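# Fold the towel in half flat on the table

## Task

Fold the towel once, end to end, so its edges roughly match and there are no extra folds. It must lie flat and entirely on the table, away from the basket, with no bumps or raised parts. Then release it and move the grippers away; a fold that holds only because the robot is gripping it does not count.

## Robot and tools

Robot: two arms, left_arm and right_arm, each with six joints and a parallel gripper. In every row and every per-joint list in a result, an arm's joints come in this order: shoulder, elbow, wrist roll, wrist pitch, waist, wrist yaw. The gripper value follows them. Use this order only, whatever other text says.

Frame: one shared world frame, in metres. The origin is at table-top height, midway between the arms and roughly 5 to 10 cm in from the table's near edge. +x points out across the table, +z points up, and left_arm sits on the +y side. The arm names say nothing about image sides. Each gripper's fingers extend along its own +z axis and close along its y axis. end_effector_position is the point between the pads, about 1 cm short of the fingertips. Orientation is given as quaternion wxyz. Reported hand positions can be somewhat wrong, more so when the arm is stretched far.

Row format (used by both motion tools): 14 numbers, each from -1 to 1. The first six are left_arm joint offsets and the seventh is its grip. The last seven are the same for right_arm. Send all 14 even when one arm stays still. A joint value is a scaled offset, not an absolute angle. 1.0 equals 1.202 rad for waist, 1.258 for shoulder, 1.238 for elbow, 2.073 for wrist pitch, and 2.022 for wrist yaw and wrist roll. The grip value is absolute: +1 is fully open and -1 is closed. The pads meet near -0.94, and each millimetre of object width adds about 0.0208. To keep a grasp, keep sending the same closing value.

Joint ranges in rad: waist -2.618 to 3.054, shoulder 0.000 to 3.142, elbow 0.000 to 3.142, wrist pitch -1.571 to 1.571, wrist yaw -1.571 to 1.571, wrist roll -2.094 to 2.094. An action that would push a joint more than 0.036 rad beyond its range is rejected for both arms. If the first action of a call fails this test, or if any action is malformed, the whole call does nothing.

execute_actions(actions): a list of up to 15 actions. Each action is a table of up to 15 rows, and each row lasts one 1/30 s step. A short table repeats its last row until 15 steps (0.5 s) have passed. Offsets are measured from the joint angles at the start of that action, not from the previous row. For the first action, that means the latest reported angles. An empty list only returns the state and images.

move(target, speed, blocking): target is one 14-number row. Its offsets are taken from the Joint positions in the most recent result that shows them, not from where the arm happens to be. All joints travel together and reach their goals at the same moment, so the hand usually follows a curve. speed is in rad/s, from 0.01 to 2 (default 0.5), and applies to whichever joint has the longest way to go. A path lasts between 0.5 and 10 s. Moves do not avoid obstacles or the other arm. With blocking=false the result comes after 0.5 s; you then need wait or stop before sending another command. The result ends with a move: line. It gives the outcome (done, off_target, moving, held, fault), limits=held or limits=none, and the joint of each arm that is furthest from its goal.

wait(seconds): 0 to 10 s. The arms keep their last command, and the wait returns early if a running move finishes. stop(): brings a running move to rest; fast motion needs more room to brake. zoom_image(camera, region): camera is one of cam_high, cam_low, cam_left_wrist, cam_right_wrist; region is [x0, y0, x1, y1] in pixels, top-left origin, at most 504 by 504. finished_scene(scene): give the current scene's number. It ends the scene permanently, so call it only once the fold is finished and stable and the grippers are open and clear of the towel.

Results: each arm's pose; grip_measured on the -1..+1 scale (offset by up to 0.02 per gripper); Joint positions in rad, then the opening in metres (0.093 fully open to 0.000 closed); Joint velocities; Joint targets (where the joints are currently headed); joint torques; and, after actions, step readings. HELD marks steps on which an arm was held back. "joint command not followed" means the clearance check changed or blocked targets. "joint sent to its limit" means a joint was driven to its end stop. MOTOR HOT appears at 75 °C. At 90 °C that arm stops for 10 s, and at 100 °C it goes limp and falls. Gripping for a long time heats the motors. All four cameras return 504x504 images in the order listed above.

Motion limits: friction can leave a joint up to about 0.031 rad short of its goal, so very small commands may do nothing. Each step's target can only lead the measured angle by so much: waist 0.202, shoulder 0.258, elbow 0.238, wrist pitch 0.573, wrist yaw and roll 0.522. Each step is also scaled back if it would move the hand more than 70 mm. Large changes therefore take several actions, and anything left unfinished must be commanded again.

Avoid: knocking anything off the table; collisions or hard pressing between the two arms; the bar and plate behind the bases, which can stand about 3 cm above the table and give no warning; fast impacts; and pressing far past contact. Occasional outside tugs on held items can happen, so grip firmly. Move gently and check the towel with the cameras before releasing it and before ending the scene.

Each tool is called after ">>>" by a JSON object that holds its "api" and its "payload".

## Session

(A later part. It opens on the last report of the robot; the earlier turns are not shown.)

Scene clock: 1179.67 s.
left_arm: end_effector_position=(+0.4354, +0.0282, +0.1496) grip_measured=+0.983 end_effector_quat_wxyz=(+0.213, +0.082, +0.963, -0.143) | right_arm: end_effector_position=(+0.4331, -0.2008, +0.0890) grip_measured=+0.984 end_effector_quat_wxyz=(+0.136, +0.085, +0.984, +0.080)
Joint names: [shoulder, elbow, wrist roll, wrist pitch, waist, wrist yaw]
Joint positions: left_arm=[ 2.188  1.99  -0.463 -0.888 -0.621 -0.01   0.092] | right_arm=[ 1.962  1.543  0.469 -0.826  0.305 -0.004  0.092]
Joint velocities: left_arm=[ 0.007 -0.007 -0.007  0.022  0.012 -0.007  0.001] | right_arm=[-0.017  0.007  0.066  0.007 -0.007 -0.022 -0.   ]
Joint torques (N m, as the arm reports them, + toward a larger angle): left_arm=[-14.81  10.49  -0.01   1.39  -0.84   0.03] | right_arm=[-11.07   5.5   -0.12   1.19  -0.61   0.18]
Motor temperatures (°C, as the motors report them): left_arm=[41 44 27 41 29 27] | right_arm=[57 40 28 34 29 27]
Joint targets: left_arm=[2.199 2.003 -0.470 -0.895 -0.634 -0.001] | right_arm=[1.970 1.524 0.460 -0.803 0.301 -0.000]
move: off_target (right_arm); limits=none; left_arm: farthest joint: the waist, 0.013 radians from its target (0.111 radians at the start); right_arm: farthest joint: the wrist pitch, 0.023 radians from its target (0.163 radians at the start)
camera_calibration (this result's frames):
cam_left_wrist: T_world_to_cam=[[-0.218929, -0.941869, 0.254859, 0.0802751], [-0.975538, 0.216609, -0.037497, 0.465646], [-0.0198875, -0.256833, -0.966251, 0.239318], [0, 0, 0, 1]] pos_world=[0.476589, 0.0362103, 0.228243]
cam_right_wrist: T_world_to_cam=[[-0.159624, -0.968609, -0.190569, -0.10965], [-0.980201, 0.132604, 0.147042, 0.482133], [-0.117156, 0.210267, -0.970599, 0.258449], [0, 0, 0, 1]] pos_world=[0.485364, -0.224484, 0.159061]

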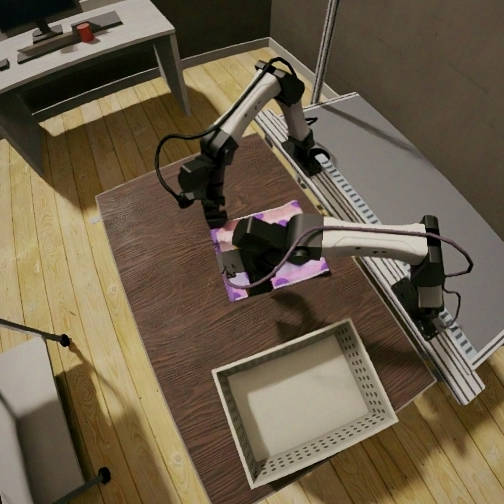

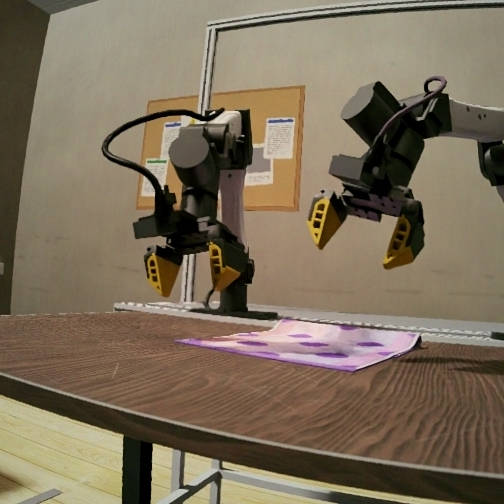

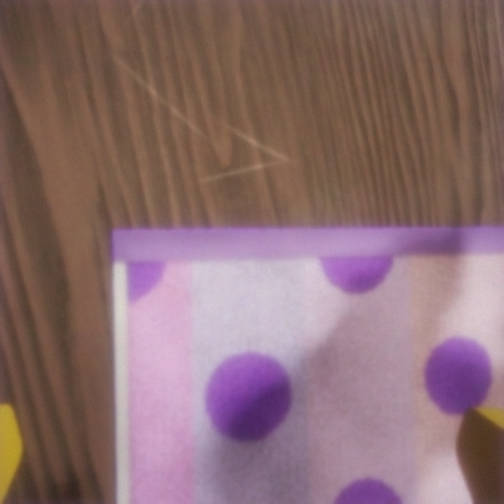

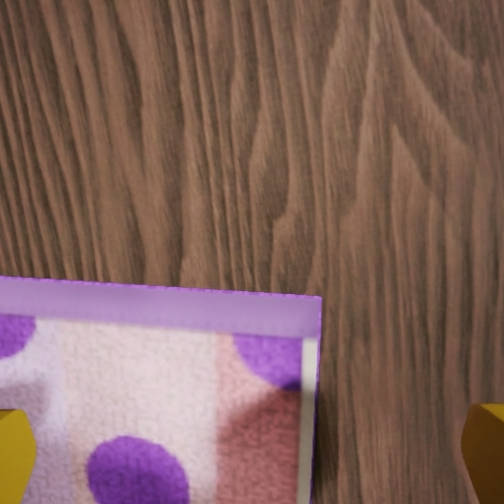

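>>> {"api": "execute_actions", "payload": {"actions": [[[0.12,0,0,0,0,0,1,0.06,0,0,0,0,0,1]],[[0.07,0.01,0,0,0,0,1,0.03,0,0,0,0,0,1]]]}}

Scene clock: 1191.17 s.
left_arm: end_effector_position=(+0.4277, +0.0296, +0.0300) grip_measured=+0.983 end_effector_quat_wxyz=(+0.114, +0.086, +0.986, -0.082) | right_arm: end_effector_position=(+0.4268, -0.2007, +0.0411) grip_measured=+0.984 end_effector_quat_wxyz=(+0.086, +0.084, +0.991, +0.060)
Joint names: [shoulder, elbow, wrist roll, wrist pitch, waist, wrist yaw]
Joint positions: left_arm=[ 2.426  2.002 -0.464 -0.899 -0.621 -0.01   0.092] | right_arm=[ 2.076  1.543  0.469 -0.822  0.305 -0.004  0.092]
Joint velocities: left_arm=[-0.002  0.007 -0.066 -0.037  0.002 -0.037  0.   ] | right_arm=[-0.012 -0.012 -0.081  0.007  0.002 -0.022  0.001]
Joint torques (N m, as the arm reports them, + toward a larger angle): left_arm=[-16.57   8.99   0.05   0.99   0.2   -0.06] | right_arm=[-12.     6.56  -0.05   0.76  -0.18   0.13]
Motor temperatures (°C, as the motors report them): left_arm=[45 45 27 40 29 27] | right_arm=[57 40 28 34 29 27]
Joint targets: left_arm=[2.431 2.003 -0.464 -0.896 -0.621 -0.010] | right_arm=[2.080 1.543 0.469 -0.823 0.305 -0.004]
Step readings (joint positions; steps 1 to 15: 1st action; 16 to 30: 2nd action):
0: left_arm=[2.188 1.990 -0.464 -0.888 -0.621 -0.010] | right_arm=[1.962 1.543 0.469 -0.826 0.305 -0.004]
1: left_arm=[2.199 1.993 -0.464 -0.889 -0.621 -0.010] | right_arm=[1.968 1.543 0.469 -0.826 0.305 -0.004]
2: left_arm=[2.216 2.001 -0.464 -0.883 -0.621 -0.010] | right_arm=[1.977 1.543 0.469 -0.822 0.305 -0.004]
4: left_arm=[2.262 2.003 -0.464 -0.873 -0.621 -0.010] | right_arm=[2.006 1.543 0.469 -0.822 0.305 -0.004]
8: left_arm=[2.343 1.996 -0.464 -0.884 -0.621 -0.010] | right_arm=[2.043 1.543 0.469 -0.823 0.305 -0.004]
15: left_arm=[2.343 1.991 -0.464 -0.896 -0.621 -0.010] | right_arm=[2.043 1.543 0.469 -0.823 0.305 -0.004]
16: left_arm=[2.347 1.993 -0.464 -0.897 -0.621 -0.010] | right_arm=[2.046 1.543 0.469 -0.823 0.305 -0.004]
17: left_arm=[2.356 1.999 -0.464 -0.895 -0.621 -0.010] | right_arm=[2.049 1.543 0.469 -0.822 0.305 -0.004]
19: left_arm=[2.379 2.002 -0.464 -0.891 -0.621 -0.010] | right_arm=[2.062 1.543 0.469 -0.822 0.305 -0.004]
23: left_arm=[2.421 2.002 -0.464 -0.896 -0.621 -0.010] | right_arm=[2.076 1.543 0.469 -0.822 0.305 -0.004]
30: Joint positions above
camera_calibration (this result's frames):
cam_left_wrist: T_world_to_cam=[[-0.185579, -0.969952, 0.157331, 0.0998821], [-0.960848, 0.212649, 0.177627, 0.44075], [-0.205746, -0.118207, -0.97144, 0.19954], [0, 0, 0, 1]] pos_world=[0.483084, 0.0267431, 0.0998375]
cam_right_wrist: T_world_to_cam=[[-0.172206, -0.974906, -0.141081, -0.11756], [-0.960263, 0.134206, 0.244713, 0.470806], [-0.219638, 0.177616, -0.959277, 0.247918], [0, 0, 0, 1]] pos_world=[0.486305, -0.221829, 0.106024]

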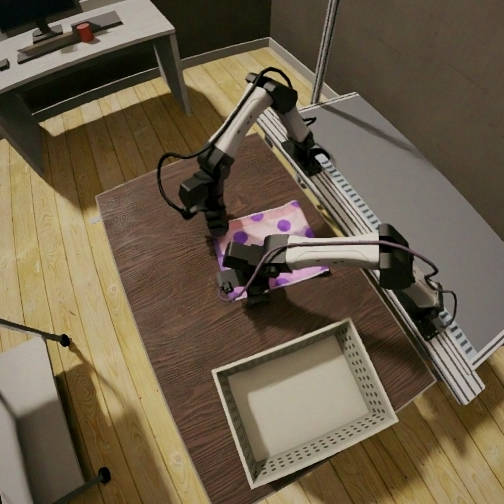

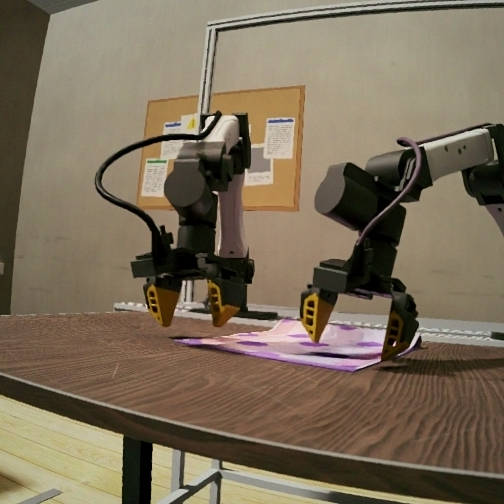

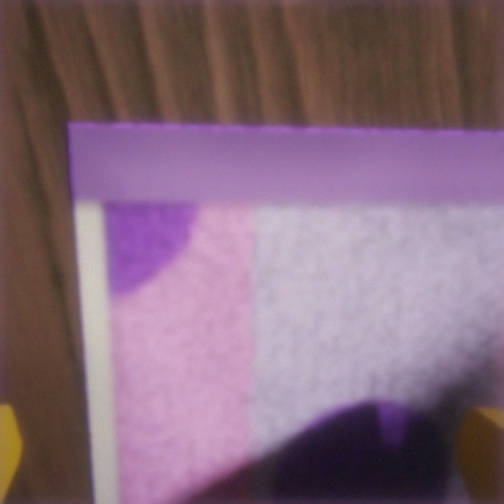

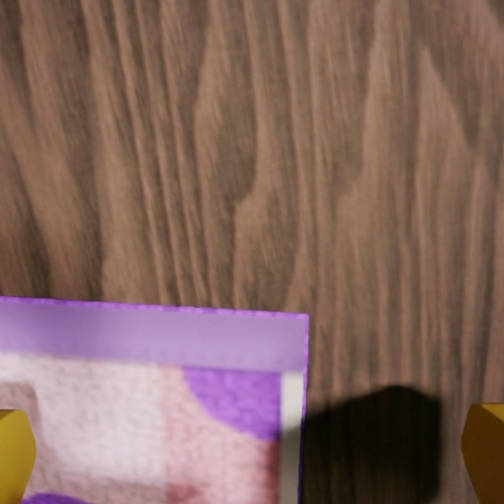

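>>> {"api": "execute_actions", "payload": {"actions": [[[-0.03,0.08,0,-0.02,0.06,0.01,1,0,0,0,0,0,0,1]],[[0.05,0,0,0,0,0,1,0.03,0,0,0,0,0,1]],[[0.04,0,0,0,0,0,1,0.04,0,0,0,0,0,1]],[[0.04,0,0,0,0,0,1,0.04,0,0,0,0,0,1]]]}}

Scene clock: 1210.27 s.
left_arm: end_effector_position=(+0.4615, +0.0588, +0.0232) grip_measured=+0.983 end_effector_quat_wxyz=(+0.111, +0.044, +0.989, -0.082) | right_arm: end_effector_position=(+0.4233, -0.2012, +0.0224) grip_measured=+0.984 end_effector_quat_wxyz=(+0.066, +0.084, +0.993, +0.051)
Joint names: [shoulder, elbow, wrist roll, wrist pitch, waist, wrist yaw]
Joint positions: left_arm=[ 2.492  2.098 -0.463 -0.934 -0.536  0.003  0.092] | right_arm=[ 2.121  1.544  0.468 -0.821  0.305 -0.002  0.092]
Joint velocities: left_arm=[-0.007  0.012 -0.095 -0.051 -0.007  0.022  0.001] | right_arm=[-0.007 -0.012 -0.037 -0.037 -0.012 -0.037  0.   ]
Joint torques (N m, as the arm reports them, + toward a larger angle): left_arm=[-15.8    8.91   0.03   0.94   0.35   0.02] | right_arm=[-8.21  6.38 -0.04  0.7  -0.19  0.14]
Motor temperatures (°C, as the motors report them): left_arm=[52 44 27 38 29 27] | right_arm=[58 40 28 33 29 27]
Joint targets: left_arm=[2.510 2.098 -0.464 -0.936 -0.536 0.004] | right_arm=[2.172 1.544 0.468 -0.821 0.305 -0.002]
Step readings (joint positions; steps 1 to 15: 1st action; 16 to 30: 2nd action; 31 to 45: 3rd action; 46 to 60: 4th action):
0: left_arm=[2.426 2.002 -0.464 -0.899 -0.621 -0.010] | right_arm=[2.076 1.543 0.469 -0.822 0.305 -0.004]
1: left_arm=[2.426 2.016 -0.464 -0.912 -0.616 -0.006] | right_arm=[2.076 1.543 0.469 -0.822 0.305 -0.004]
2: left_arm=[2.427 2.035 -0.464 -0.927 -0.609 0.000] | right_arm=[2.076 1.543 0.469 -0.822 0.305 -0.004]
4: left_arm=[2.415 2.067 -0.464 -0.933 -0.583 0.004] | right_arm=[2.076 1.543 0.469 -0.822 0.305 -0.004]
8: left_arm=[2.378 2.095 -0.464 -0.933 -0.537 0.004] | right_arm=[2.076 1.543 0.469 -0.822 0.305 -0.004]
15: left_arm=[2.372 2.098 -0.464 -0.936 -0.536 0.004] | right_arm=[2.076 1.543 0.469 -0.822 0.305 -0.004]
16: left_arm=[2.375 2.098 -0.464 -0.936 -0.536 0.004] | right_arm=[2.078 1.543 0.469 -0.822 0.305 -0.004]
17: left_arm=[2.379 2.098 -0.464 -0.934 -0.536 0.004] | right_arm=[2.081 1.543 0.469 -0.822 0.305 -0.004]
19: left_arm=[2.394 2.098 -0.464 -0.934 -0.536 0.004] | right_arm=[2.094 1.543 0.469 -0.822 0.305 -0.004]
23: left_arm=[2.422 2.098 -0.464 -0.935 -0.536 0.004] | right_arm=[2.109 1.543 0.469 -0.822 0.305 -0.004]
30: left_arm=[2.425 2.098 -0.464 -0.937 -0.536 0.004] | right_arm=[2.109 1.543 0.469 -0.822 0.305 -0.004]
31: left_arm=[2.426 2.098 -0.464 -0.937 -0.536 0.004] | right_arm=[2.112 1.543 0.469 -0.822 0.305 -0.004]
32: left_arm=[2.429 2.098 -0.464 -0.936 -0.536 0.004] | right_arm=[2.118 1.543 0.469 -0.821 0.305 -0.004]
34: left_arm=[2.439 2.098 -0.464 -0.936 -0.536 0.004] | right_arm=[2.121 1.544 0.468 -0.821 0.305 -0.002]
38: left_arm=[2.458 2.098 -0.464 -0.936 -0.536 0.004] | right_arm=[2.121 1.544 0.468 -0.821 0.305 -0.002]
45: left_arm=[2.460 2.098 -0.464 -0.936 -0.536 0.004] | right_arm=[2.121 1.544 0.468 -0.821 0.305 -0.002]
46: left_arm=[2.462 2.098 -0.464 -0.936 -0.536 0.004] | right_arm=[2.121 1.544 0.468 -0.821 0.305 -0.002]
47: left_arm=[2.465 2.098 -0.464 -0.935 -0.536 0.004] | right_arm=[2.121 1.544 0.468 -0.821 0.305 -0.002]
49: left_arm=[2.475 2.098 -0.464 -0.935 -0.536 0.004] | right_arm=[2.121 1.544 0.468 -0.821 0.305 -0.002]
53: left_arm=[2.492 2.098 -0.463 -0.935 -0.536 0.003] | right_arm=[2.121 1.544 0.468 -0.821 0.305 -0.002]
60: Joint positions above
camera_calibration (this result's frames):
cam_left_wrist: T_world_to_cam=[[-0.10397, -0.980299, 0.167943, 0.0981946], [-0.972598, 0.135517, 0.188911, 0.477993], [-0.207948, -0.1437, -0.967527, 0.20574], [0, 0, 0, 1]] pos_world=[0.517887, 0.0610488, 0.0922696]
cam_right_wrist: T_world_to_cam=[[-0.174996, -0.977313, -0.119316, -0.12107], [-0.949987, 0.135769, 0.281231, 0.467236], [-0.258651, 0.162563, -0.952194, 0.242659], [0, 0, 0, 1]] pos_world=[0.485446, -0.221207, 0.0852116]

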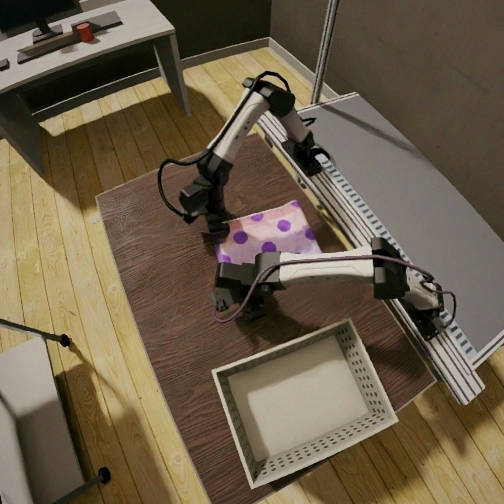

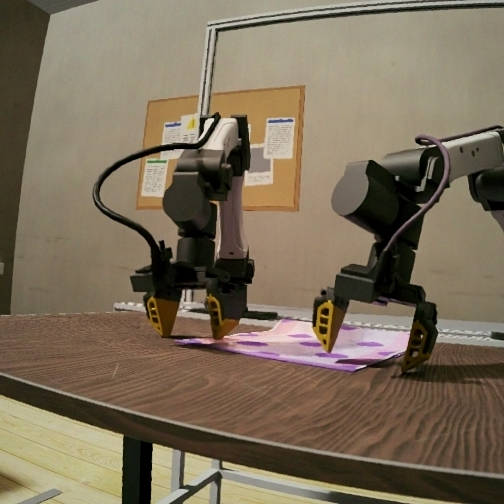

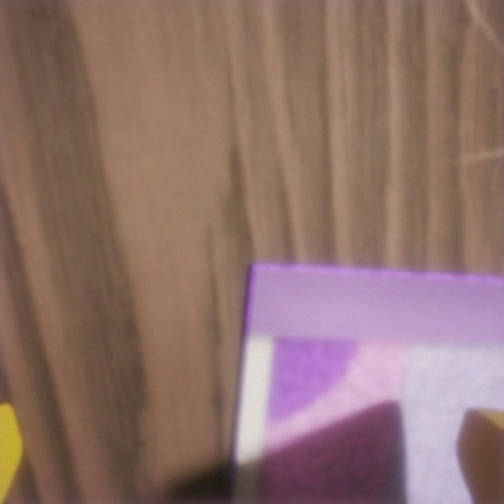

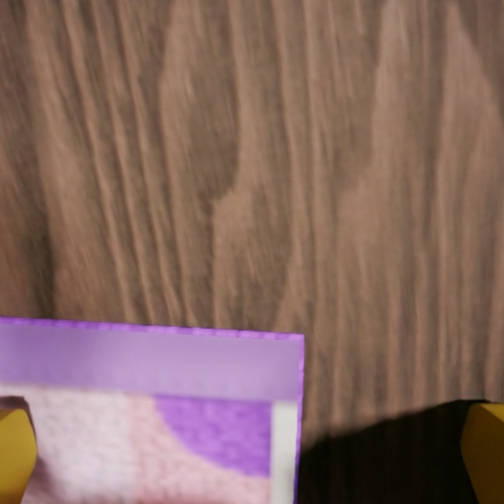

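>>> {"api": "execute_actions", "payload": {"actions": [[[0.05,0,0,0,0,0,1,0.04,0,0,0,0,0,1]],[[0.04,0,0,0,0,0,0,0.04,0,0,0,0,0,0]],[[0.04,0,0,0,0,0,-1,0.04,0,0,0,0,0,-1]],[[0.03,0,0,0,0,0,-1,0.03,0,0,0,0,0,-1]],[[-0.08,0,0,0,0,0,-1,-0.06,0,0,0,0,0,-1]],[[-0.08,0,0,0,0,0,-1,-0.05,0,0,0,0,0,-1]]]}}

Scene clock: 1219.60 s.
left_arm: end_effector_position=(+0.4742, +0.0750, +0.1399) grip_measured=-1.000 end_effector_quat_wxyz=(+0.209, +0.029, +0.971, -0.110) | right_arm: end_effector_position=(+0.4303, -0.2150, +0.0636) grip_measured=-1.000 end_effector_quat_wxyz=(+0.111, +0.094, +0.988, +0.045)
Joint names: [shoulder, elbow, wrist roll, wrist pitch, waist, wrist yaw]
Joint positions: left_arm=[ 2.262  2.094 -0.463 -0.959 -0.519 -0.041  0.   ] | right_arm=[ 2.019  1.544  0.468 -0.844  0.291  0.04   0.   ]
Joint velocities: left_arm=[-0.012  0.002 -0.051 -0.066  0.007 -0.037  0.   ] | right_arm=[ 0.022 -0.007 -0.007  0.007  0.007  0.051  0.   ]
Joint torques (N m, as the arm reports them, + toward a larger angle): left_arm=[-14.36   9.22   0.05   1.38   0.18  -0.08] | right_arm=[-13.63   6.66  -0.04   0.83  -0.19   0.16]
Motor temperatures (°C, as the motors report them): left_arm=[54 44 27 38 29 27] | right_arm=[57 40 28 33 29 27]
Joint targets: left_arm=[2.282 2.095 -0.463 -0.958 -0.519 -0.041] | right_arm=[2.003 1.544 0.468 -0.842 0.291 0.040]
Step readings (joint positions; steps 1 to 15: 1st action; 16 to 30: 2nd action; 31 to 45: 3rd action; 46 to 60: 4th action; 61 to 75: 5th action; 76 to 90: 6th action):
0: left_arm=[2.492 2.098 -0.463 -0.934 -0.536 0.003] | right_arm=[2.121 1.544 0.468 -0.821 0.305 -0.002]
1: left_arm=[2.494 2.098 -0.463 -0.934 -0.536 0.003] | right_arm=[2.121 1.544 0.468 -0.821 0.305 -0.002]
2: left_arm=[2.495 2.098 -0.463 -0.934 -0.536 0.002] | right_arm=[2.121 1.544 0.468 -0.821 0.305 -0.002]
4: left_arm=[2.495 2.100 -0.463 -0.934 -0.536 0.002] | right_arm=[2.121 1.544 0.468 -0.821 0.305 -0.002]
8: left_arm=[2.495 2.100 -0.463 -0.934 -0.536 0.002] | right_arm=[2.121 1.544 0.468 -0.821 0.305 -0.002]
15: left_arm=[2.495 2.100 -0.463 -0.934 -0.536 0.002] | right_arm=[2.121 1.544 0.468 -0.821 0.305 -0.002]
16: left_arm=[2.495 2.100 -0.463 -0.935 -0.536 -0.001] | right_arm=[2.121 1.544 0.468 -0.822 0.305 0.002]
17: left_arm=[2.496 2.100 -0.463 -0.936 -0.535 -0.004] | right_arm=[2.124 1.544 0.468 -0.826 0.304 0.014]
19: left_arm=[2.499 2.100 -0.463 -0.943 -0.530 -0.022] | right_arm=[2.127 1.544 0.468 -0.841 0.295 0.044]
23: left_arm=[2.499 2.100 -0.463 -0.946 -0.526 -0.022] | right_arm=[2.127 1.544 0.468 -0.844 0.291 0.046]
30: left_arm=[2.499 2.100 -0.463 -0.946 -0.526 -0.022] | right_arm=[2.127 1.544 0.468 -0.844 0.291 0.046]
31: left_arm=[2.499 2.100 -0.463 -0.947 -0.526 -0.026] | right_arm=[2.127 1.544 0.468 -0.846 0.291 0.053]
32: left_arm=[2.501 2.100 -0.463 -0.947 -0.526 -0.027] | right_arm=[2.128 1.544 0.468 -0.848 0.291 0.057]
34: left_arm=[2.503 2.100 -0.463 -0.955 -0.522 -0.044] | right_arm=[2.129 1.544 0.468 -0.842 0.291 0.047]
38: left_arm=[2.503 2.100 -0.463 -0.957 -0.519 -0.040] | right_arm=[2.129 1.544 0.468 -0.840 0.291 0.041]
45: left_arm=[2.503 2.100 -0.463 -0.957 -0.519 -0.040] | right_arm=[2.129 1.544 0.468 -0.840 0.291 0.041]
46: left_arm=[2.503 2.100 -0.463 -0.957 -0.519 -0.040] | right_arm=[2.129 1.544 0.468 -0.840 0.291 0.040]
47: left_arm=[2.503 2.100 -0.463 -0.957 -0.519 -0.041] | right_arm=[2.129 1.544 0.468 -0.840 0.291 0.040]
49: left_arm=[2.503 2.100 -0.463 -0.957 -0.519 -0.041] | right_arm=[2.129 1.544 0.468 -0.840 0.291 0.040]
53: left_arm=[2.503 2.100 -0.463 -0.957 -0.519 -0.041] | right_arm=[2.129 1.544 0.468 -0.840 0.291 0.040]
60: left_arm=[2.503 2.100 -0.463 -0.957 -0.519 -0.041] | right_arm=[2.129 1.544 0.468 -0.840 0.291 0.040]
61: left_arm=[2.493 2.099 -0.463 -0.957 -0.519 -0.041] | right_arm=[2.121 1.544 0.468 -0.839 0.291 0.040]
62: left_arm=[2.481 2.095 -0.463 -0.964 -0.519 -0.041] | right_arm=[2.113 1.544 0.468 -0.843 0.291 0.040]
64: left_arm=[2.446 2.095 -0.463 -0.968 -0.519 -0.041] | right_arm=[2.090 1.544 0.468 -0.843 0.291 0.040]
68: left_arm=[2.385 2.095 -0.463 -0.961 -0.519 -0.041] | right_arm=[2.066 1.544 0.468 -0.843 0.291 0.040]
75: left_arm=[2.382 2.095 -0.463 -0.958 -0.519 -0.041] | right_arm=[2.066 1.544 0.468 -0.843 0.291 0.040]
76: left_arm=[2.375 2.093 -0.463 -0.958 -0.519 -0.041] | right_arm=[2.062 1.544 0.468 -0.843 0.291 0.040]
77: left_arm=[2.363 2.090 -0.463 -0.965 -0.519 -0.041] | right_arm=[2.057 1.544 0.468 -0.844 0.291 0.040]
79: left_arm=[2.327 2.090 -0.463 -0.969 -0.519 -0.041] | right_arm=[2.040 1.544 0.468 -0.844 0.291 0.040]
83: left_arm=[2.264 2.091 -0.463 -0.963 -0.519 -0.041] | right_arm=[2.020 1.544 0.468 -0.844 0.291 0.040]
90: Joint positions above
camera_calibration (this result's frames):
cam_left_wrist: T_world_to_cam=[[-0.102069, -0.970934, 0.216492, 0.0874359], [-0.99468, 0.102665, -0.00852285, 0.506571], [-0.013951, -0.216211, -0.976247, 0.238266], [0, 0, 0, 1]] pos_world=[0.516124, 0.084403, 0.217994]
cam_right_wrist: T_world_to_cam=[[-0.190276, -0.974562, -0.118419, -0.121288], [-0.966723, 0.164989, 0.195512, 0.483132], [-0.171001, 0.15168, -0.973525, 0.247226], [0, 0, 0, 1]] pos_world=[0.486253, -0.235413, 0.13186]

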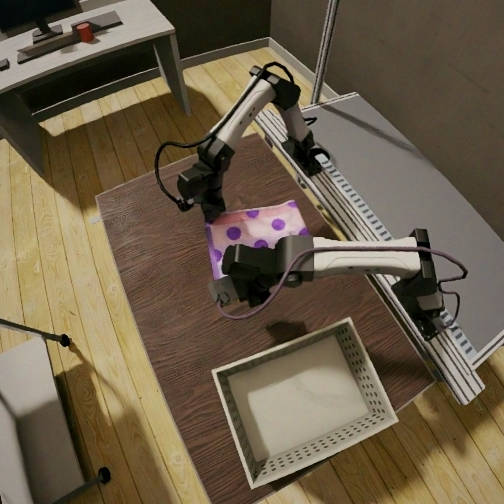

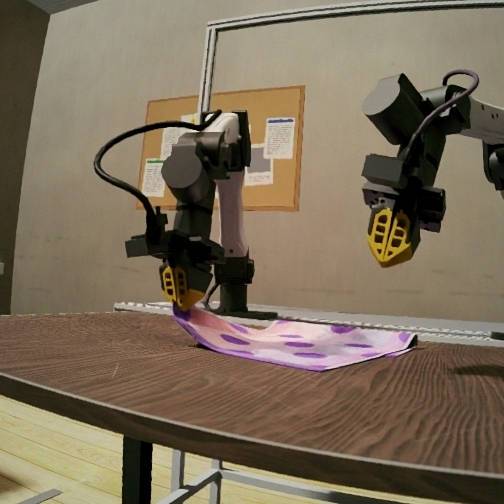

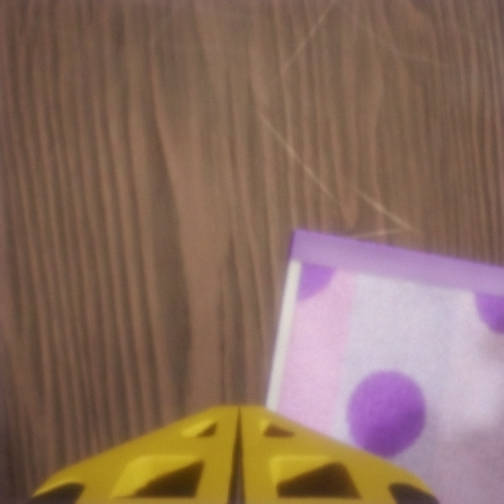

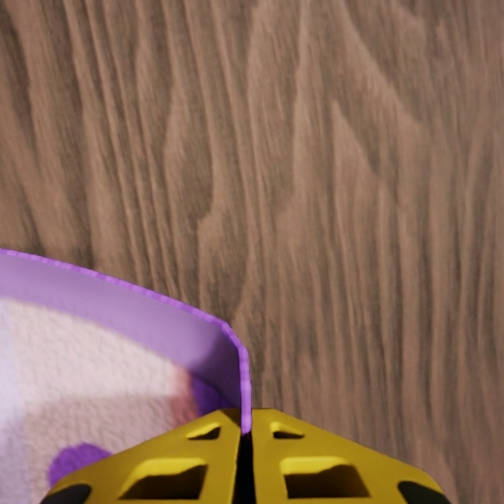

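>>> {"api": "execute_actions", "payload": {"actions": [[[0,0,0,0,-0.03,0.02,1,0,0,0,0,0,0,-1]],[[0.12,0,0,0,0,0,1,0,0,0,0,0,0,-1]],[[0.08,0,0,0,0,0,1,0,0,0,0,0,0,-1]]]}}

Scene clock: 1229.47 s.
left_arm: end_effector_position=(+0.4550, +0.0596, +0.0218) grip_measured=+0.982 end_effector_quat_wxyz=(+0.104, +0.050, +0.991, -0.068) | right_arm: end_effector_position=(+0.4303, -0.2150, +0.0636) grip_measured=-1.000 end_effector_quat_wxyz=(+0.111, +0.094, +0.988, +0.045)
Joint names: [shoulder, elbow, wrist roll, wrist pitch, waist, wrist yaw]
Joint positions: left_arm=[ 2.494  2.103 -0.462 -0.964 -0.546 -0.015  0.092] | right_arm=[ 2.019  1.544  0.468 -0.844  0.291  0.04   0.   ]
Joint velocities: left_arm=[-0.017  0.012 -0.081 -0.051 -0.017 -0.037 -0.   ] | right_arm=[-0.012 -0.007 -0.022 -0.022 -0.012 -0.037  0.   ]
Joint torques (N m, as the arm reports them, + toward a larger angle): left_arm=[-15.21   7.82   0.02   0.88   0.15  -0.06] | right_arm=[-12.12   6.68  -0.04   0.84  -0.19   0.16]
Motor temperatures (°C, as the motors report them): left_arm=[55 44 27 38 29 27] | right_arm=[59 40 28 33 29 27]
Joint targets: left_arm=[2.517 2.096 -0.463 -0.967 -0.545 -0.010] | right_arm=[2.019 1.544 0.468 -0.844 0.291 0.040]
Step readings (joint positions; steps 1 to 15: 1st action; 16 to 30: 2nd action; 31 to 45: 3rd action):
0: left_arm=[2.262 2.094 -0.463 -0.959 -0.519 -0.041] | right_arm=[2.019 1.544 0.468 -0.844 0.291 0.040]
1: left_arm=[2.262 2.094 -0.463 -0.959 -0.520 -0.038] | right_arm=[2.019 1.544 0.468 -0.844 0.291 0.040]
2: left_arm=[2.262 2.094 -0.463 -0.959 -0.522 -0.033] | right_arm=[2.019 1.544 0.468 -0.844 0.291 0.040]
4: left_arm=[2.262 2.094 -0.463 -0.959 -0.530 -0.026] | right_arm=[2.019 1.544 0.468 -0.844 0.291 0.040]
8: left_arm=[2.262 2.094 -0.463 -0.959 -0.544 -0.014] | right_arm=[2.019 1.544 0.468 -0.844 0.291 0.040]
15: left_arm=[2.262 2.094 -0.463 -0.959 -0.545 -0.010] | right_arm=[2.019 1.544 0.468 -0.844 0.291 0.040]
16: left_arm=[2.272 2.098 -0.463 -0.960 -0.545 -0.010] | right_arm=[2.019 1.544 0.468 -0.844 0.291 0.040]
17: left_arm=[2.288 2.105 -0.463 -0.954 -0.545 -0.010] | right_arm=[2.019 1.544 0.468 -0.844 0.291 0.040]
19: left_arm=[2.334 2.107 -0.463 -0.944 -0.545 -0.010] | right_arm=[2.019 1.544 0.468 -0.844 0.291 0.040]
23: left_arm=[2.415 2.101 -0.463 -0.954 -0.545 -0.010] | right_arm=[2.019 1.544 0.468 -0.844 0.291 0.040]
30: left_arm=[2.417 2.096 -0.463 -0.966 -0.545 -0.010] | right_arm=[2.019 1.544 0.468 -0.844 0.291 0.040]
31: left_arm=[2.421 2.097 -0.463 -0.967 -0.545 -0.010] | right_arm=[2.019 1.544 0.468 -0.844 0.291 0.040]
32: left_arm=[2.430 2.101 -0.463 -0.963 -0.545 -0.010] | right_arm=[2.019 1.544 0.468 -0.844 0.291 0.040]
34: left_arm=[2.458 2.101 -0.463 -0.960 -0.545 -0.010] | right_arm=[2.019 1.544 0.468 -0.844 0.291 0.040]
38: left_arm=[2.491 2.103 -0.462 -0.963 -0.548 -0.015] | right_arm=[2.019 1.544 0.468 -0.844 0.291 0.040]
45: Joint positions above
camera_calibration (this result's frames):
cam_left_wrist: T_world_to_cam=[[-0.110194, -0.983938, 0.140443, 0.102192], [-0.968756, 0.137917, 0.206135, 0.469524], [-0.222193, -0.11334, -0.968393, 0.207814], [0, 0, 0, 1]] pos_world=[0.51229, 0.0593491, 0.090108]
cam_right_wrist: T_world_to_cam=[[-0.190276, -0.974562, -0.118419, -0.121288], [-0.966723, 0.164989, 0.195512, 0.483132], [-0.171001, 0.15168, -0.973525, 0.247226], [0, 0, 0, 1]] pos_world=[0.486253, -0.235413, 0.13186]

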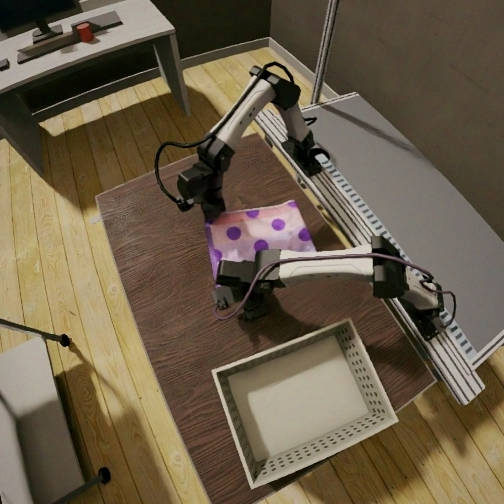

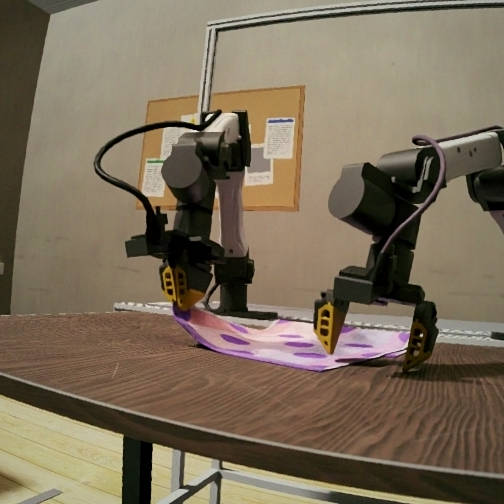

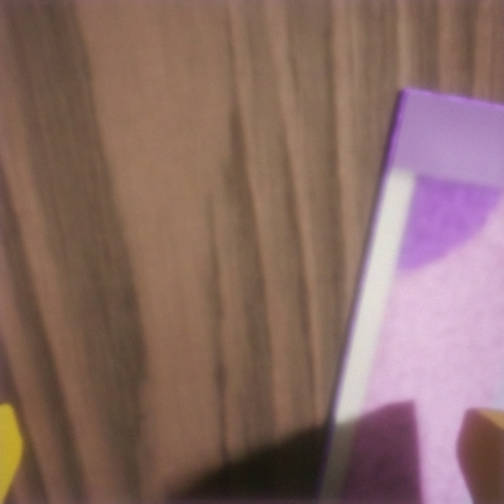

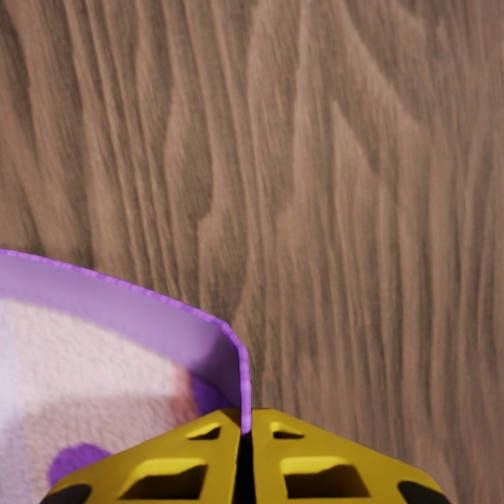

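>>> {"api": "execute_actions", "payload": {"actions": [[[-0.05,0,0,0,0,0,1,0.05,0,0,0,0,0,-1]],[[0,0,0,0,0,-0.07,1,0.04,0,0,0,0,0,-1]]]}}

Scene clock: 1246.47 s.
left_arm: end_effector_position=(+0.4714, +0.0773, +0.0617) grip_measured=+0.982 end_effector_quat_wxyz=(+0.165, +0.038, +0.985, -0.029) | right_arm: end_effector_position=(+0.4221, -0.2155, +0.0194) grip_measured=-1.000 end_effector_quat_wxyz=(+0.063, +0.092, +0.993, +0.026)
Joint names: [shoulder, elbow, wrist roll, wrist pitch, waist, wrist yaw]
Joint positions: left_arm=[ 2.418  2.103 -0.462 -0.969 -0.545 -0.145  0.092] | right_arm=[ 2.126  1.544  0.468 -0.841  0.291  0.04   0.   ]
Joint velocities: left_arm=[-0.017 -0.012  0.022  0.037  0.012  0.022 -0.001] | right_arm=[ 0.007  0.002  0.007 -0.007 -0.012 -0.066  0.   ]
Joint torques (N m, as the arm reports them, + toward a larger angle): left_arm=[-17.08   8.92   0.05   1.05   0.22  -0.25] | right_arm=[-12.04   6.32  -0.04   0.64  -0.2    0.16]
Motor temperatures (°C, as the motors report them): left_arm=[57 43 27 37 29 27] | right_arm=[60 40 28 33 29 27]
Joint targets: left_arm=[2.418 2.103 -0.462 -0.969 -0.546 -0.156] | right_arm=[2.134 1.544 0.468 -0.842 0.291 0.040]
Step readings (joint positions; steps 1 to 15: 1st action; 16 to 30: 2nd action):
0: left_arm=[2.494 2.103 -0.462 -0.964 -0.546 -0.015] | right_arm=[2.019 1.544 0.468 -0.844 0.291 0.040]
1: left_arm=[2.489 2.103 -0.462 -0.964 -0.546 -0.015] | right_arm=[2.024 1.544 0.468 -0.844 0.291 0.040]
2: left_arm=[2.483 2.103 -0.462 -0.969 -0.546 -0.015] | right_arm=[2.031 1.544 0.468 -0.843 0.291 0.040]
4: left_arm=[2.460 2.103 -0.462 -0.970 -0.546 -0.015] | right_arm=[2.055 1.544 0.468 -0.843 0.291 0.040]
8: left_arm=[2.422 2.103 -0.462 -0.969 -0.546 -0.015] | right_arm=[2.083 1.544 0.468 -0.843 0.291 0.040]
15: left_arm=[2.418 2.103 -0.462 -0.969 -0.546 -0.015] | right_arm=[2.083 1.544 0.468 -0.843 0.291 0.040]
16: left_arm=[2.418 2.103 -0.462 -0.969 -0.546 -0.031] | right_arm=[2.087 1.544 0.468 -0.843 0.291 0.040]
17: left_arm=[2.418 2.103 -0.462 -0.969 -0.546 -0.054] | right_arm=[2.092 1.544 0.468 -0.841 0.291 0.040]
19: left_arm=[2.418 2.103 -0.462 -0.969 -0.546 -0.090] | right_arm=[2.110 1.544 0.468 -0.841 0.291 0.040]
23: left_arm=[2.418 2.103 -0.462 -0.969 -0.545 -0.126] | right_arm=[2.126 1.544 0.468 -0.841 0.291 0.040]
30: Joint positions above
camera_calibration (this result's frames):
cam_left_wrist: T_world_to_cam=[[-0.083325, -0.994676, 0.0606399, 0.108929], [-0.991985, 0.0885924, 0.0900986, 0.496657], [-0.0949911, -0.0526464, -0.994085, 0.189058], [0, 0, 0, 1]] pos_world=[0.519712, 0.074302, 0.136586]
cam_right_wrist: T_world_to_cam=[[-0.195414, -0.978178, -0.0705752, -0.128113], [-0.94362, 0.167928, 0.285276, 0.473071], [-0.267199, 0.122343, -0.955844, 0.236801], [0, 0, 0, 1]] pos_world=[0.484637, -0.23373, 0.0823477]

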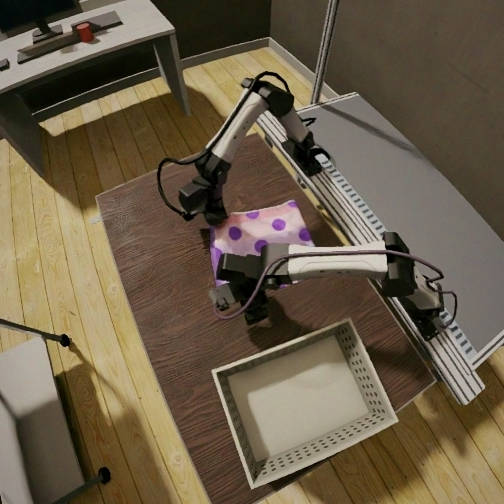

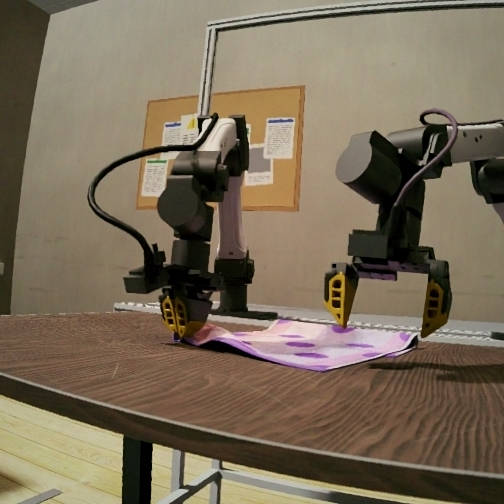

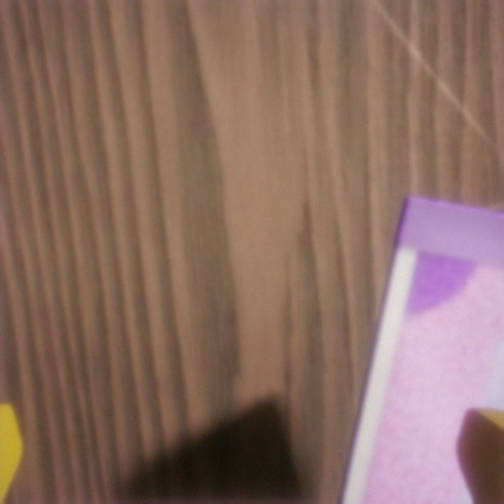

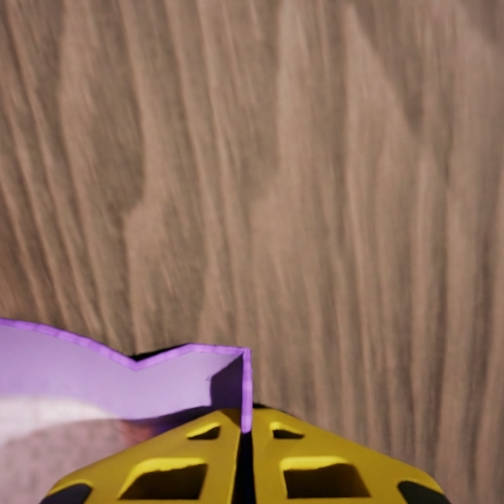

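>>> {"api": "execute_actions", "payload": {"actions": [[[0,0,0,0,-0.11,-0.05,1,0,0,0,0,0,0,-1]],[[0.05,0,0,0,0,0,1,0,0,0,0,0,0,-1]]]}}

Scene clock: 1261.50 s.
left_arm: end_effector_position=(+0.4371, +0.0313, +0.0393) grip_measured=+0.982 end_effector_quat_wxyz=(+0.168, +0.100, +0.981, +0.012) | right_arm: end_effector_position=(+0.4221, -0.2155, +0.0194) grip_measured=-1.000 end_effector_quat_wxyz=(+0.063, +0.092, +0.993, +0.026)
Joint names: [shoulder, elbow, wrist roll, wrist pitch, waist, wrist yaw]
Joint positions: left_arm=[ 2.47   2.103 -0.462 -0.97  -0.679 -0.234  0.092] | right_arm=[ 2.126  1.544  0.468 -0.841  0.291  0.04   0.   ]
Joint velocities: left_arm=[-0.002  0.012 -0.022  0.007  0.002  0.022 -0.   ] | right_arm=[ 0.017  0.032 -0.051 -0.022  0.012  0.037  0.   ]
Joint torques (N m, as the arm reports them, + toward a larger angle): left_arm=[-16.33   8.79   0.04   0.92  -0.12  -0.19] | right_arm=[-12.68   6.31  -0.04   0.65  -0.19   0.17]
Motor temperatures (°C, as the motors report them): left_arm=[60 43 27 37 29 27] | right_arm=[60 40 28 32 29 27]
Joint targets: left_arm=[2.481 2.103 -0.462 -0.969 -0.683 -0.233] | right_arm=[2.126 1.544 0.468 -0.841 0.291 0.040]
Step readings (joint positions; steps 1 to 15: 1st action; 16 to 30: 2nd action):
0: left_arm=[2.418 2.103 -0.462 -0.969 -0.545 -0.150] | right_arm=[2.126 1.544 0.468 -0.841 0.291 0.040]
1: left_arm=[2.418 2.103 -0.462 -0.969 -0.554 -0.165] | right_arm=[2.126 1.544 0.468 -0.841 0.291 0.040]
2: left_arm=[2.418 2.103 -0.462 -0.969 -0.567 -0.187] | right_arm=[2.126 1.544 0.468 -0.841 0.291 0.040]
4: left_arm=[2.418 2.103 -0.462 -0.969 -0.613 -0.211] | right_arm=[2.126 1.544 0.468 -0.841 0.291 0.040]
8: left_arm=[2.418 2.103 -0.462 -0.969 -0.691 -0.220] | right_arm=[2.126 1.544 0.468 -0.841 0.291 0.040]
15: left_arm=[2.418 2.103 -0.462 -0.969 -0.683 -0.233] | right_arm=[2.126 1.544 0.468 -0.841 0.291 0.040]
16: left_arm=[2.421 2.103 -0.462 -0.969 -0.680 -0.234] | right_arm=[2.126 1.544 0.468 -0.841 0.291 0.040]
17: left_arm=[2.425 2.103 -0.462 -0.967 -0.679 -0.234] | right_arm=[2.126 1.544 0.468 -0.841 0.291 0.040]
19: left_arm=[2.440 2.103 -0.462 -0.967 -0.679 -0.234] | right_arm=[2.126 1.544 0.468 -0.841 0.291 0.040]
23: left_arm=[2.467 2.103 -0.462 -0.969 -0.679 -0.234] | right_arm=[2.126 1.544 0.468 -0.841 0.291 0.040]
30: Joint positions above
camera_calibration (this result's frames):
cam_left_wrist: T_world_to_cam=[[-0.1913, -0.98064, -0.0418382, 0.11247], [-0.978117, 0.186908, 0.0913929, 0.45952], [-0.0818036, 0.058406, -0.994936, 0.151888], [0, 0, 0, 1]] pos_world=[0.483405, 0.0155332, 0.113828]
cam_right_wrist: T_world_to_cam=[[-0.195414, -0.978178, -0.0705752, -0.128113], [-0.94362, 0.167928, 0.285276, 0.473071], [-0.267199, 0.122343, -0.955844, 0.236801], [0, 0, 0, 1]] pos_world=[0.484637, -0.23373, 0.0823477]

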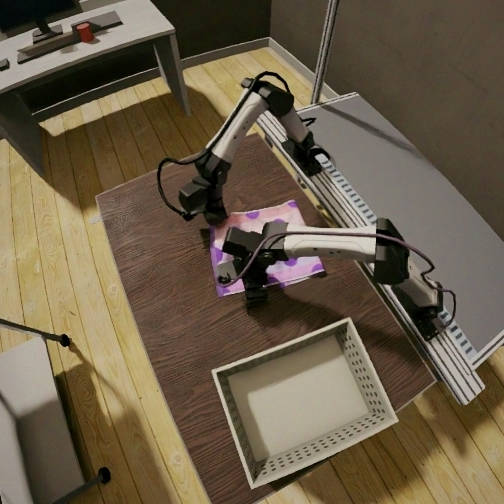

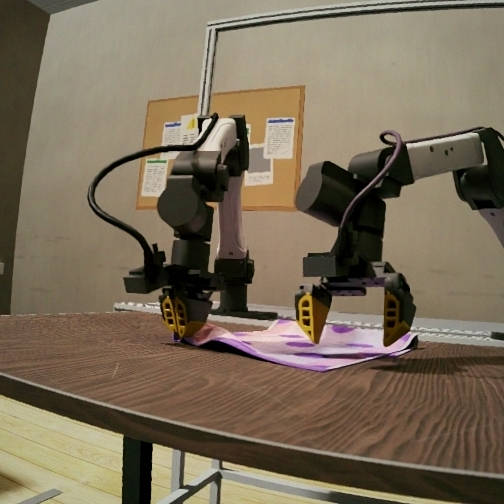

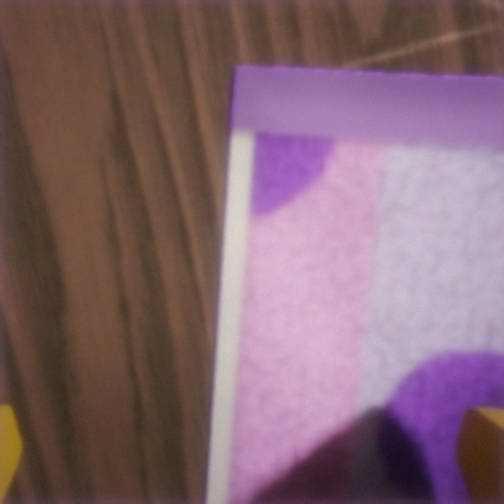

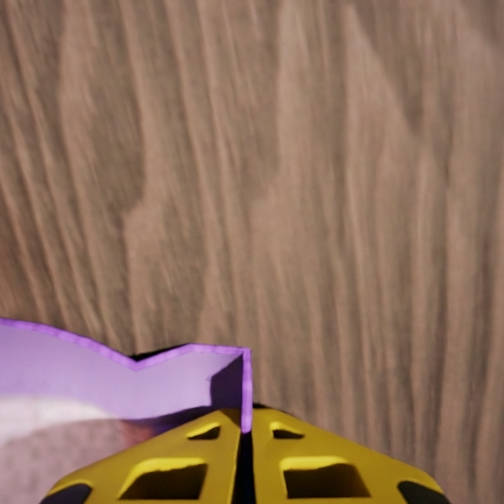

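>>> {"api": "execute_actions", "payload": {"actions": [[[-0.03,0.14,0,-0.02,0.035,0,1,0,0,0,0,0,0,-1]],[[0.08,0,0,0,0,0,1,0,0,0,0,0,0,-1]],[[0.06,0,0,0,0,0,1,0,0,0,0,0,0,-1]]]}}

Scene clock: 1274.17 s.
left_arm: end_effector_position=(+0.4724, +0.0374, +0.0360) grip_measured=+0.982 end_effector_quat_wxyz=(+0.180, +0.073, +0.981, +0.008) | right_arm: end_effector_position=(+0.4221, -0.2155, +0.0194) grip_measured=-1.000 end_effector_quat_wxyz=(+0.063, +0.092, +0.993, +0.026)
Joint names: [shoulder, elbow, wrist roll, wrist pitch, waist, wrist yaw]
Joint positions: left_arm=[ 2.579  2.284 -0.462 -1.01  -0.63  -0.235  0.092] | right_arm=[ 2.126  1.544  0.468 -0.841  0.291  0.04   0.   ]
Joint velocities: left_arm=[ 0.007 -0.017  0.051 -0.022 -0.002  0.007 -0.   ] | right_arm=[-0.002 -0.007  0.037  0.007 -0.002  0.022  0.   ]
Joint torques (N m, as the arm reports them, + toward a larger angle): left_arm=[-17.62   8.9    0.04   1.03   0.03  -0.22] | right_arm=[-12.67   6.31  -0.04   0.65  -0.19   0.17]
Motor temperatures (°C, as the motors report them): left_arm=[61 44 27 37 29 27] | right_arm=[61 40 28 32 29 27]
Joint targets: left_arm=[2.585 2.284 -0.462 -1.008 -0.630 -0.235] | right_arm=[2.126 1.544 0.468 -0.841 0.291 0.040]
Step readings (joint positions; steps 1 to 15: 1st action; 16 to 30: 2nd action; 31 to 45: 3rd action):
0: left_arm=[2.470 2.103 -0.462 -0.970 -0.679 -0.234] | right_arm=[2.126 1.544 0.468 -0.841 0.291 0.040]
1: left_arm=[2.473 2.128 -0.462 -0.989 -0.676 -0.232] | right_arm=[2.126 1.544 0.468 -0.841 0.291 0.040]
2: left_arm=[2.480 2.167 -0.462 -1.008 -0.672 -0.231] | right_arm=[2.126 1.544 0.468 -0.841 0.291 0.040]
4: left_arm=[2.469 2.228 -0.462 -1.010 -0.659 -0.230] | right_arm=[2.126 1.544 0.468 -0.841 0.291 0.040]
8: left_arm=[2.414 2.274 -0.462 -1.002 -0.633 -0.233] | right_arm=[2.126 1.544 0.468 -0.841 0.291 0.040]
15: left_arm=[2.410 2.280 -0.462 -1.004 -0.630 -0.235] | right_arm=[2.126 1.544 0.468 -0.841 0.291 0.040]
16: left_arm=[2.418 2.281 -0.462 -1.005 -0.630 -0.235] | right_arm=[2.126 1.544 0.468 -0.841 0.291 0.040]
17: left_arm=[2.428 2.284 -0.462 -1.001 -0.630 -0.235] | right_arm=[2.126 1.544 0.468 -0.841 0.291 0.040]
19: left_arm=[2.456 2.284 -0.462 -0.998 -0.630 -0.235] | right_arm=[2.126 1.544 0.468 -0.841 0.291 0.040]
23: left_arm=[2.505 2.284 -0.462 -1.003 -0.630 -0.235] | right_arm=[2.126 1.544 0.468 -0.841 0.291 0.040]
30: left_arm=[2.510 2.284 -0.462 -1.008 -0.630 -0.235] | right_arm=[2.126 1.544 0.468 -0.841 0.291 0.040]
31: left_arm=[2.514 2.284 -0.462 -1.008 -0.630 -0.235] | right_arm=[2.126 1.544 0.468 -0.841 0.291 0.040]
32: left_arm=[2.519 2.284 -0.462 -1.005 -0.630 -0.235] | right_arm=[2.126 1.544 0.468 -0.841 0.291 0.040]
34: left_arm=[2.538 2.284 -0.462 -1.005 -0.630 -0.235] | right_arm=[2.126 1.544 0.468 -0.841 0.291 0.040]
38: left_arm=[2.574 2.284 -0.462 -1.007 -0.630 -0.235] | right_arm=[2.126 1.544 0.468 -0.841 0.291 0.040]
45: Joint positions above
camera_calibration (this result's frames):
cam_left_wrist: T_world_to_cam=[[-0.140994, -0.989663, -0.0262213, 0.1011], [-0.988114, 0.139036, 0.0655699, 0.500643], [-0.0612464, 0.0351546, -0.997503, 0.14238], [0, 0, 0, 1]] pos_world=[0.517667, 0.0254426, 0.111848]
cam_right_wrist: T_world_to_cam=[[-0.195414, -0.978178, -0.0705752, -0.128113], [-0.94362, 0.167928, 0.285276, 0.473071], [-0.267199, 0.122343, -0.955844, 0.236801], [0, 0, 0, 1]] pos_world=[0.484637, -0.23373, 0.0823477]

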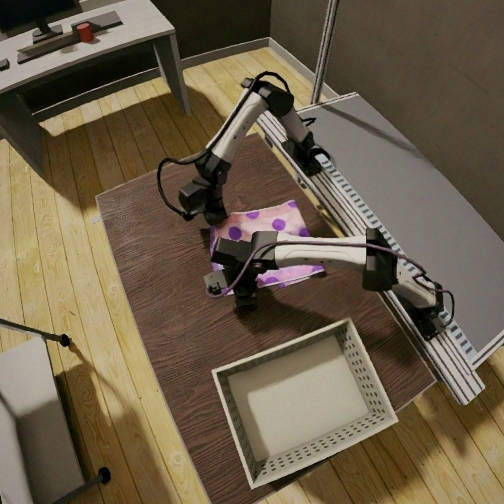

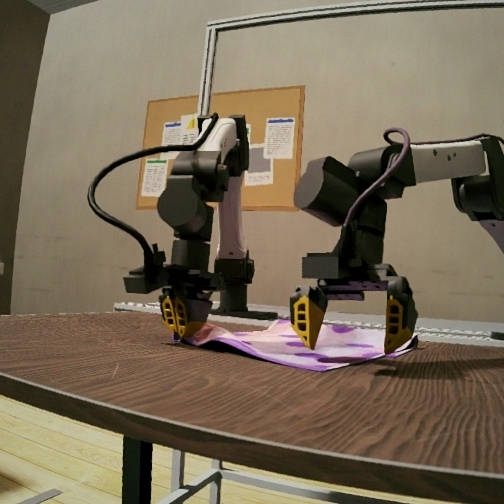

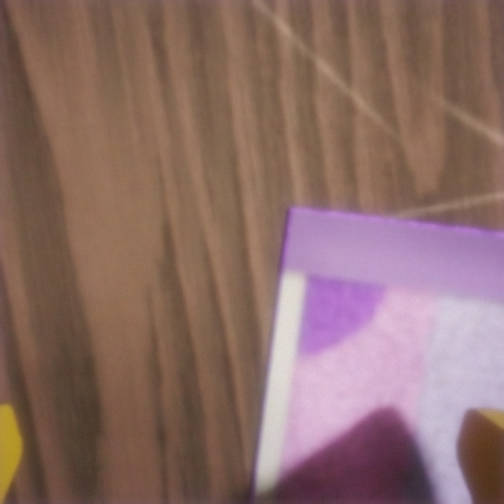

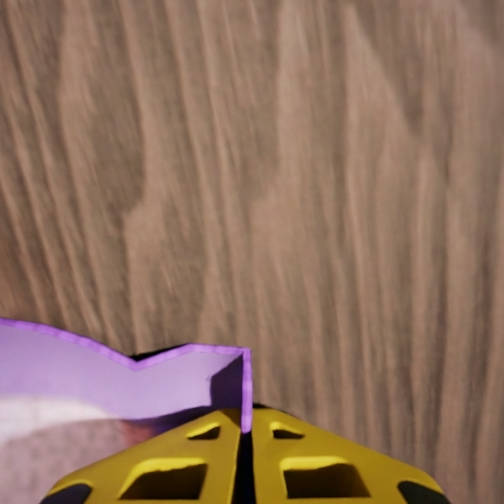

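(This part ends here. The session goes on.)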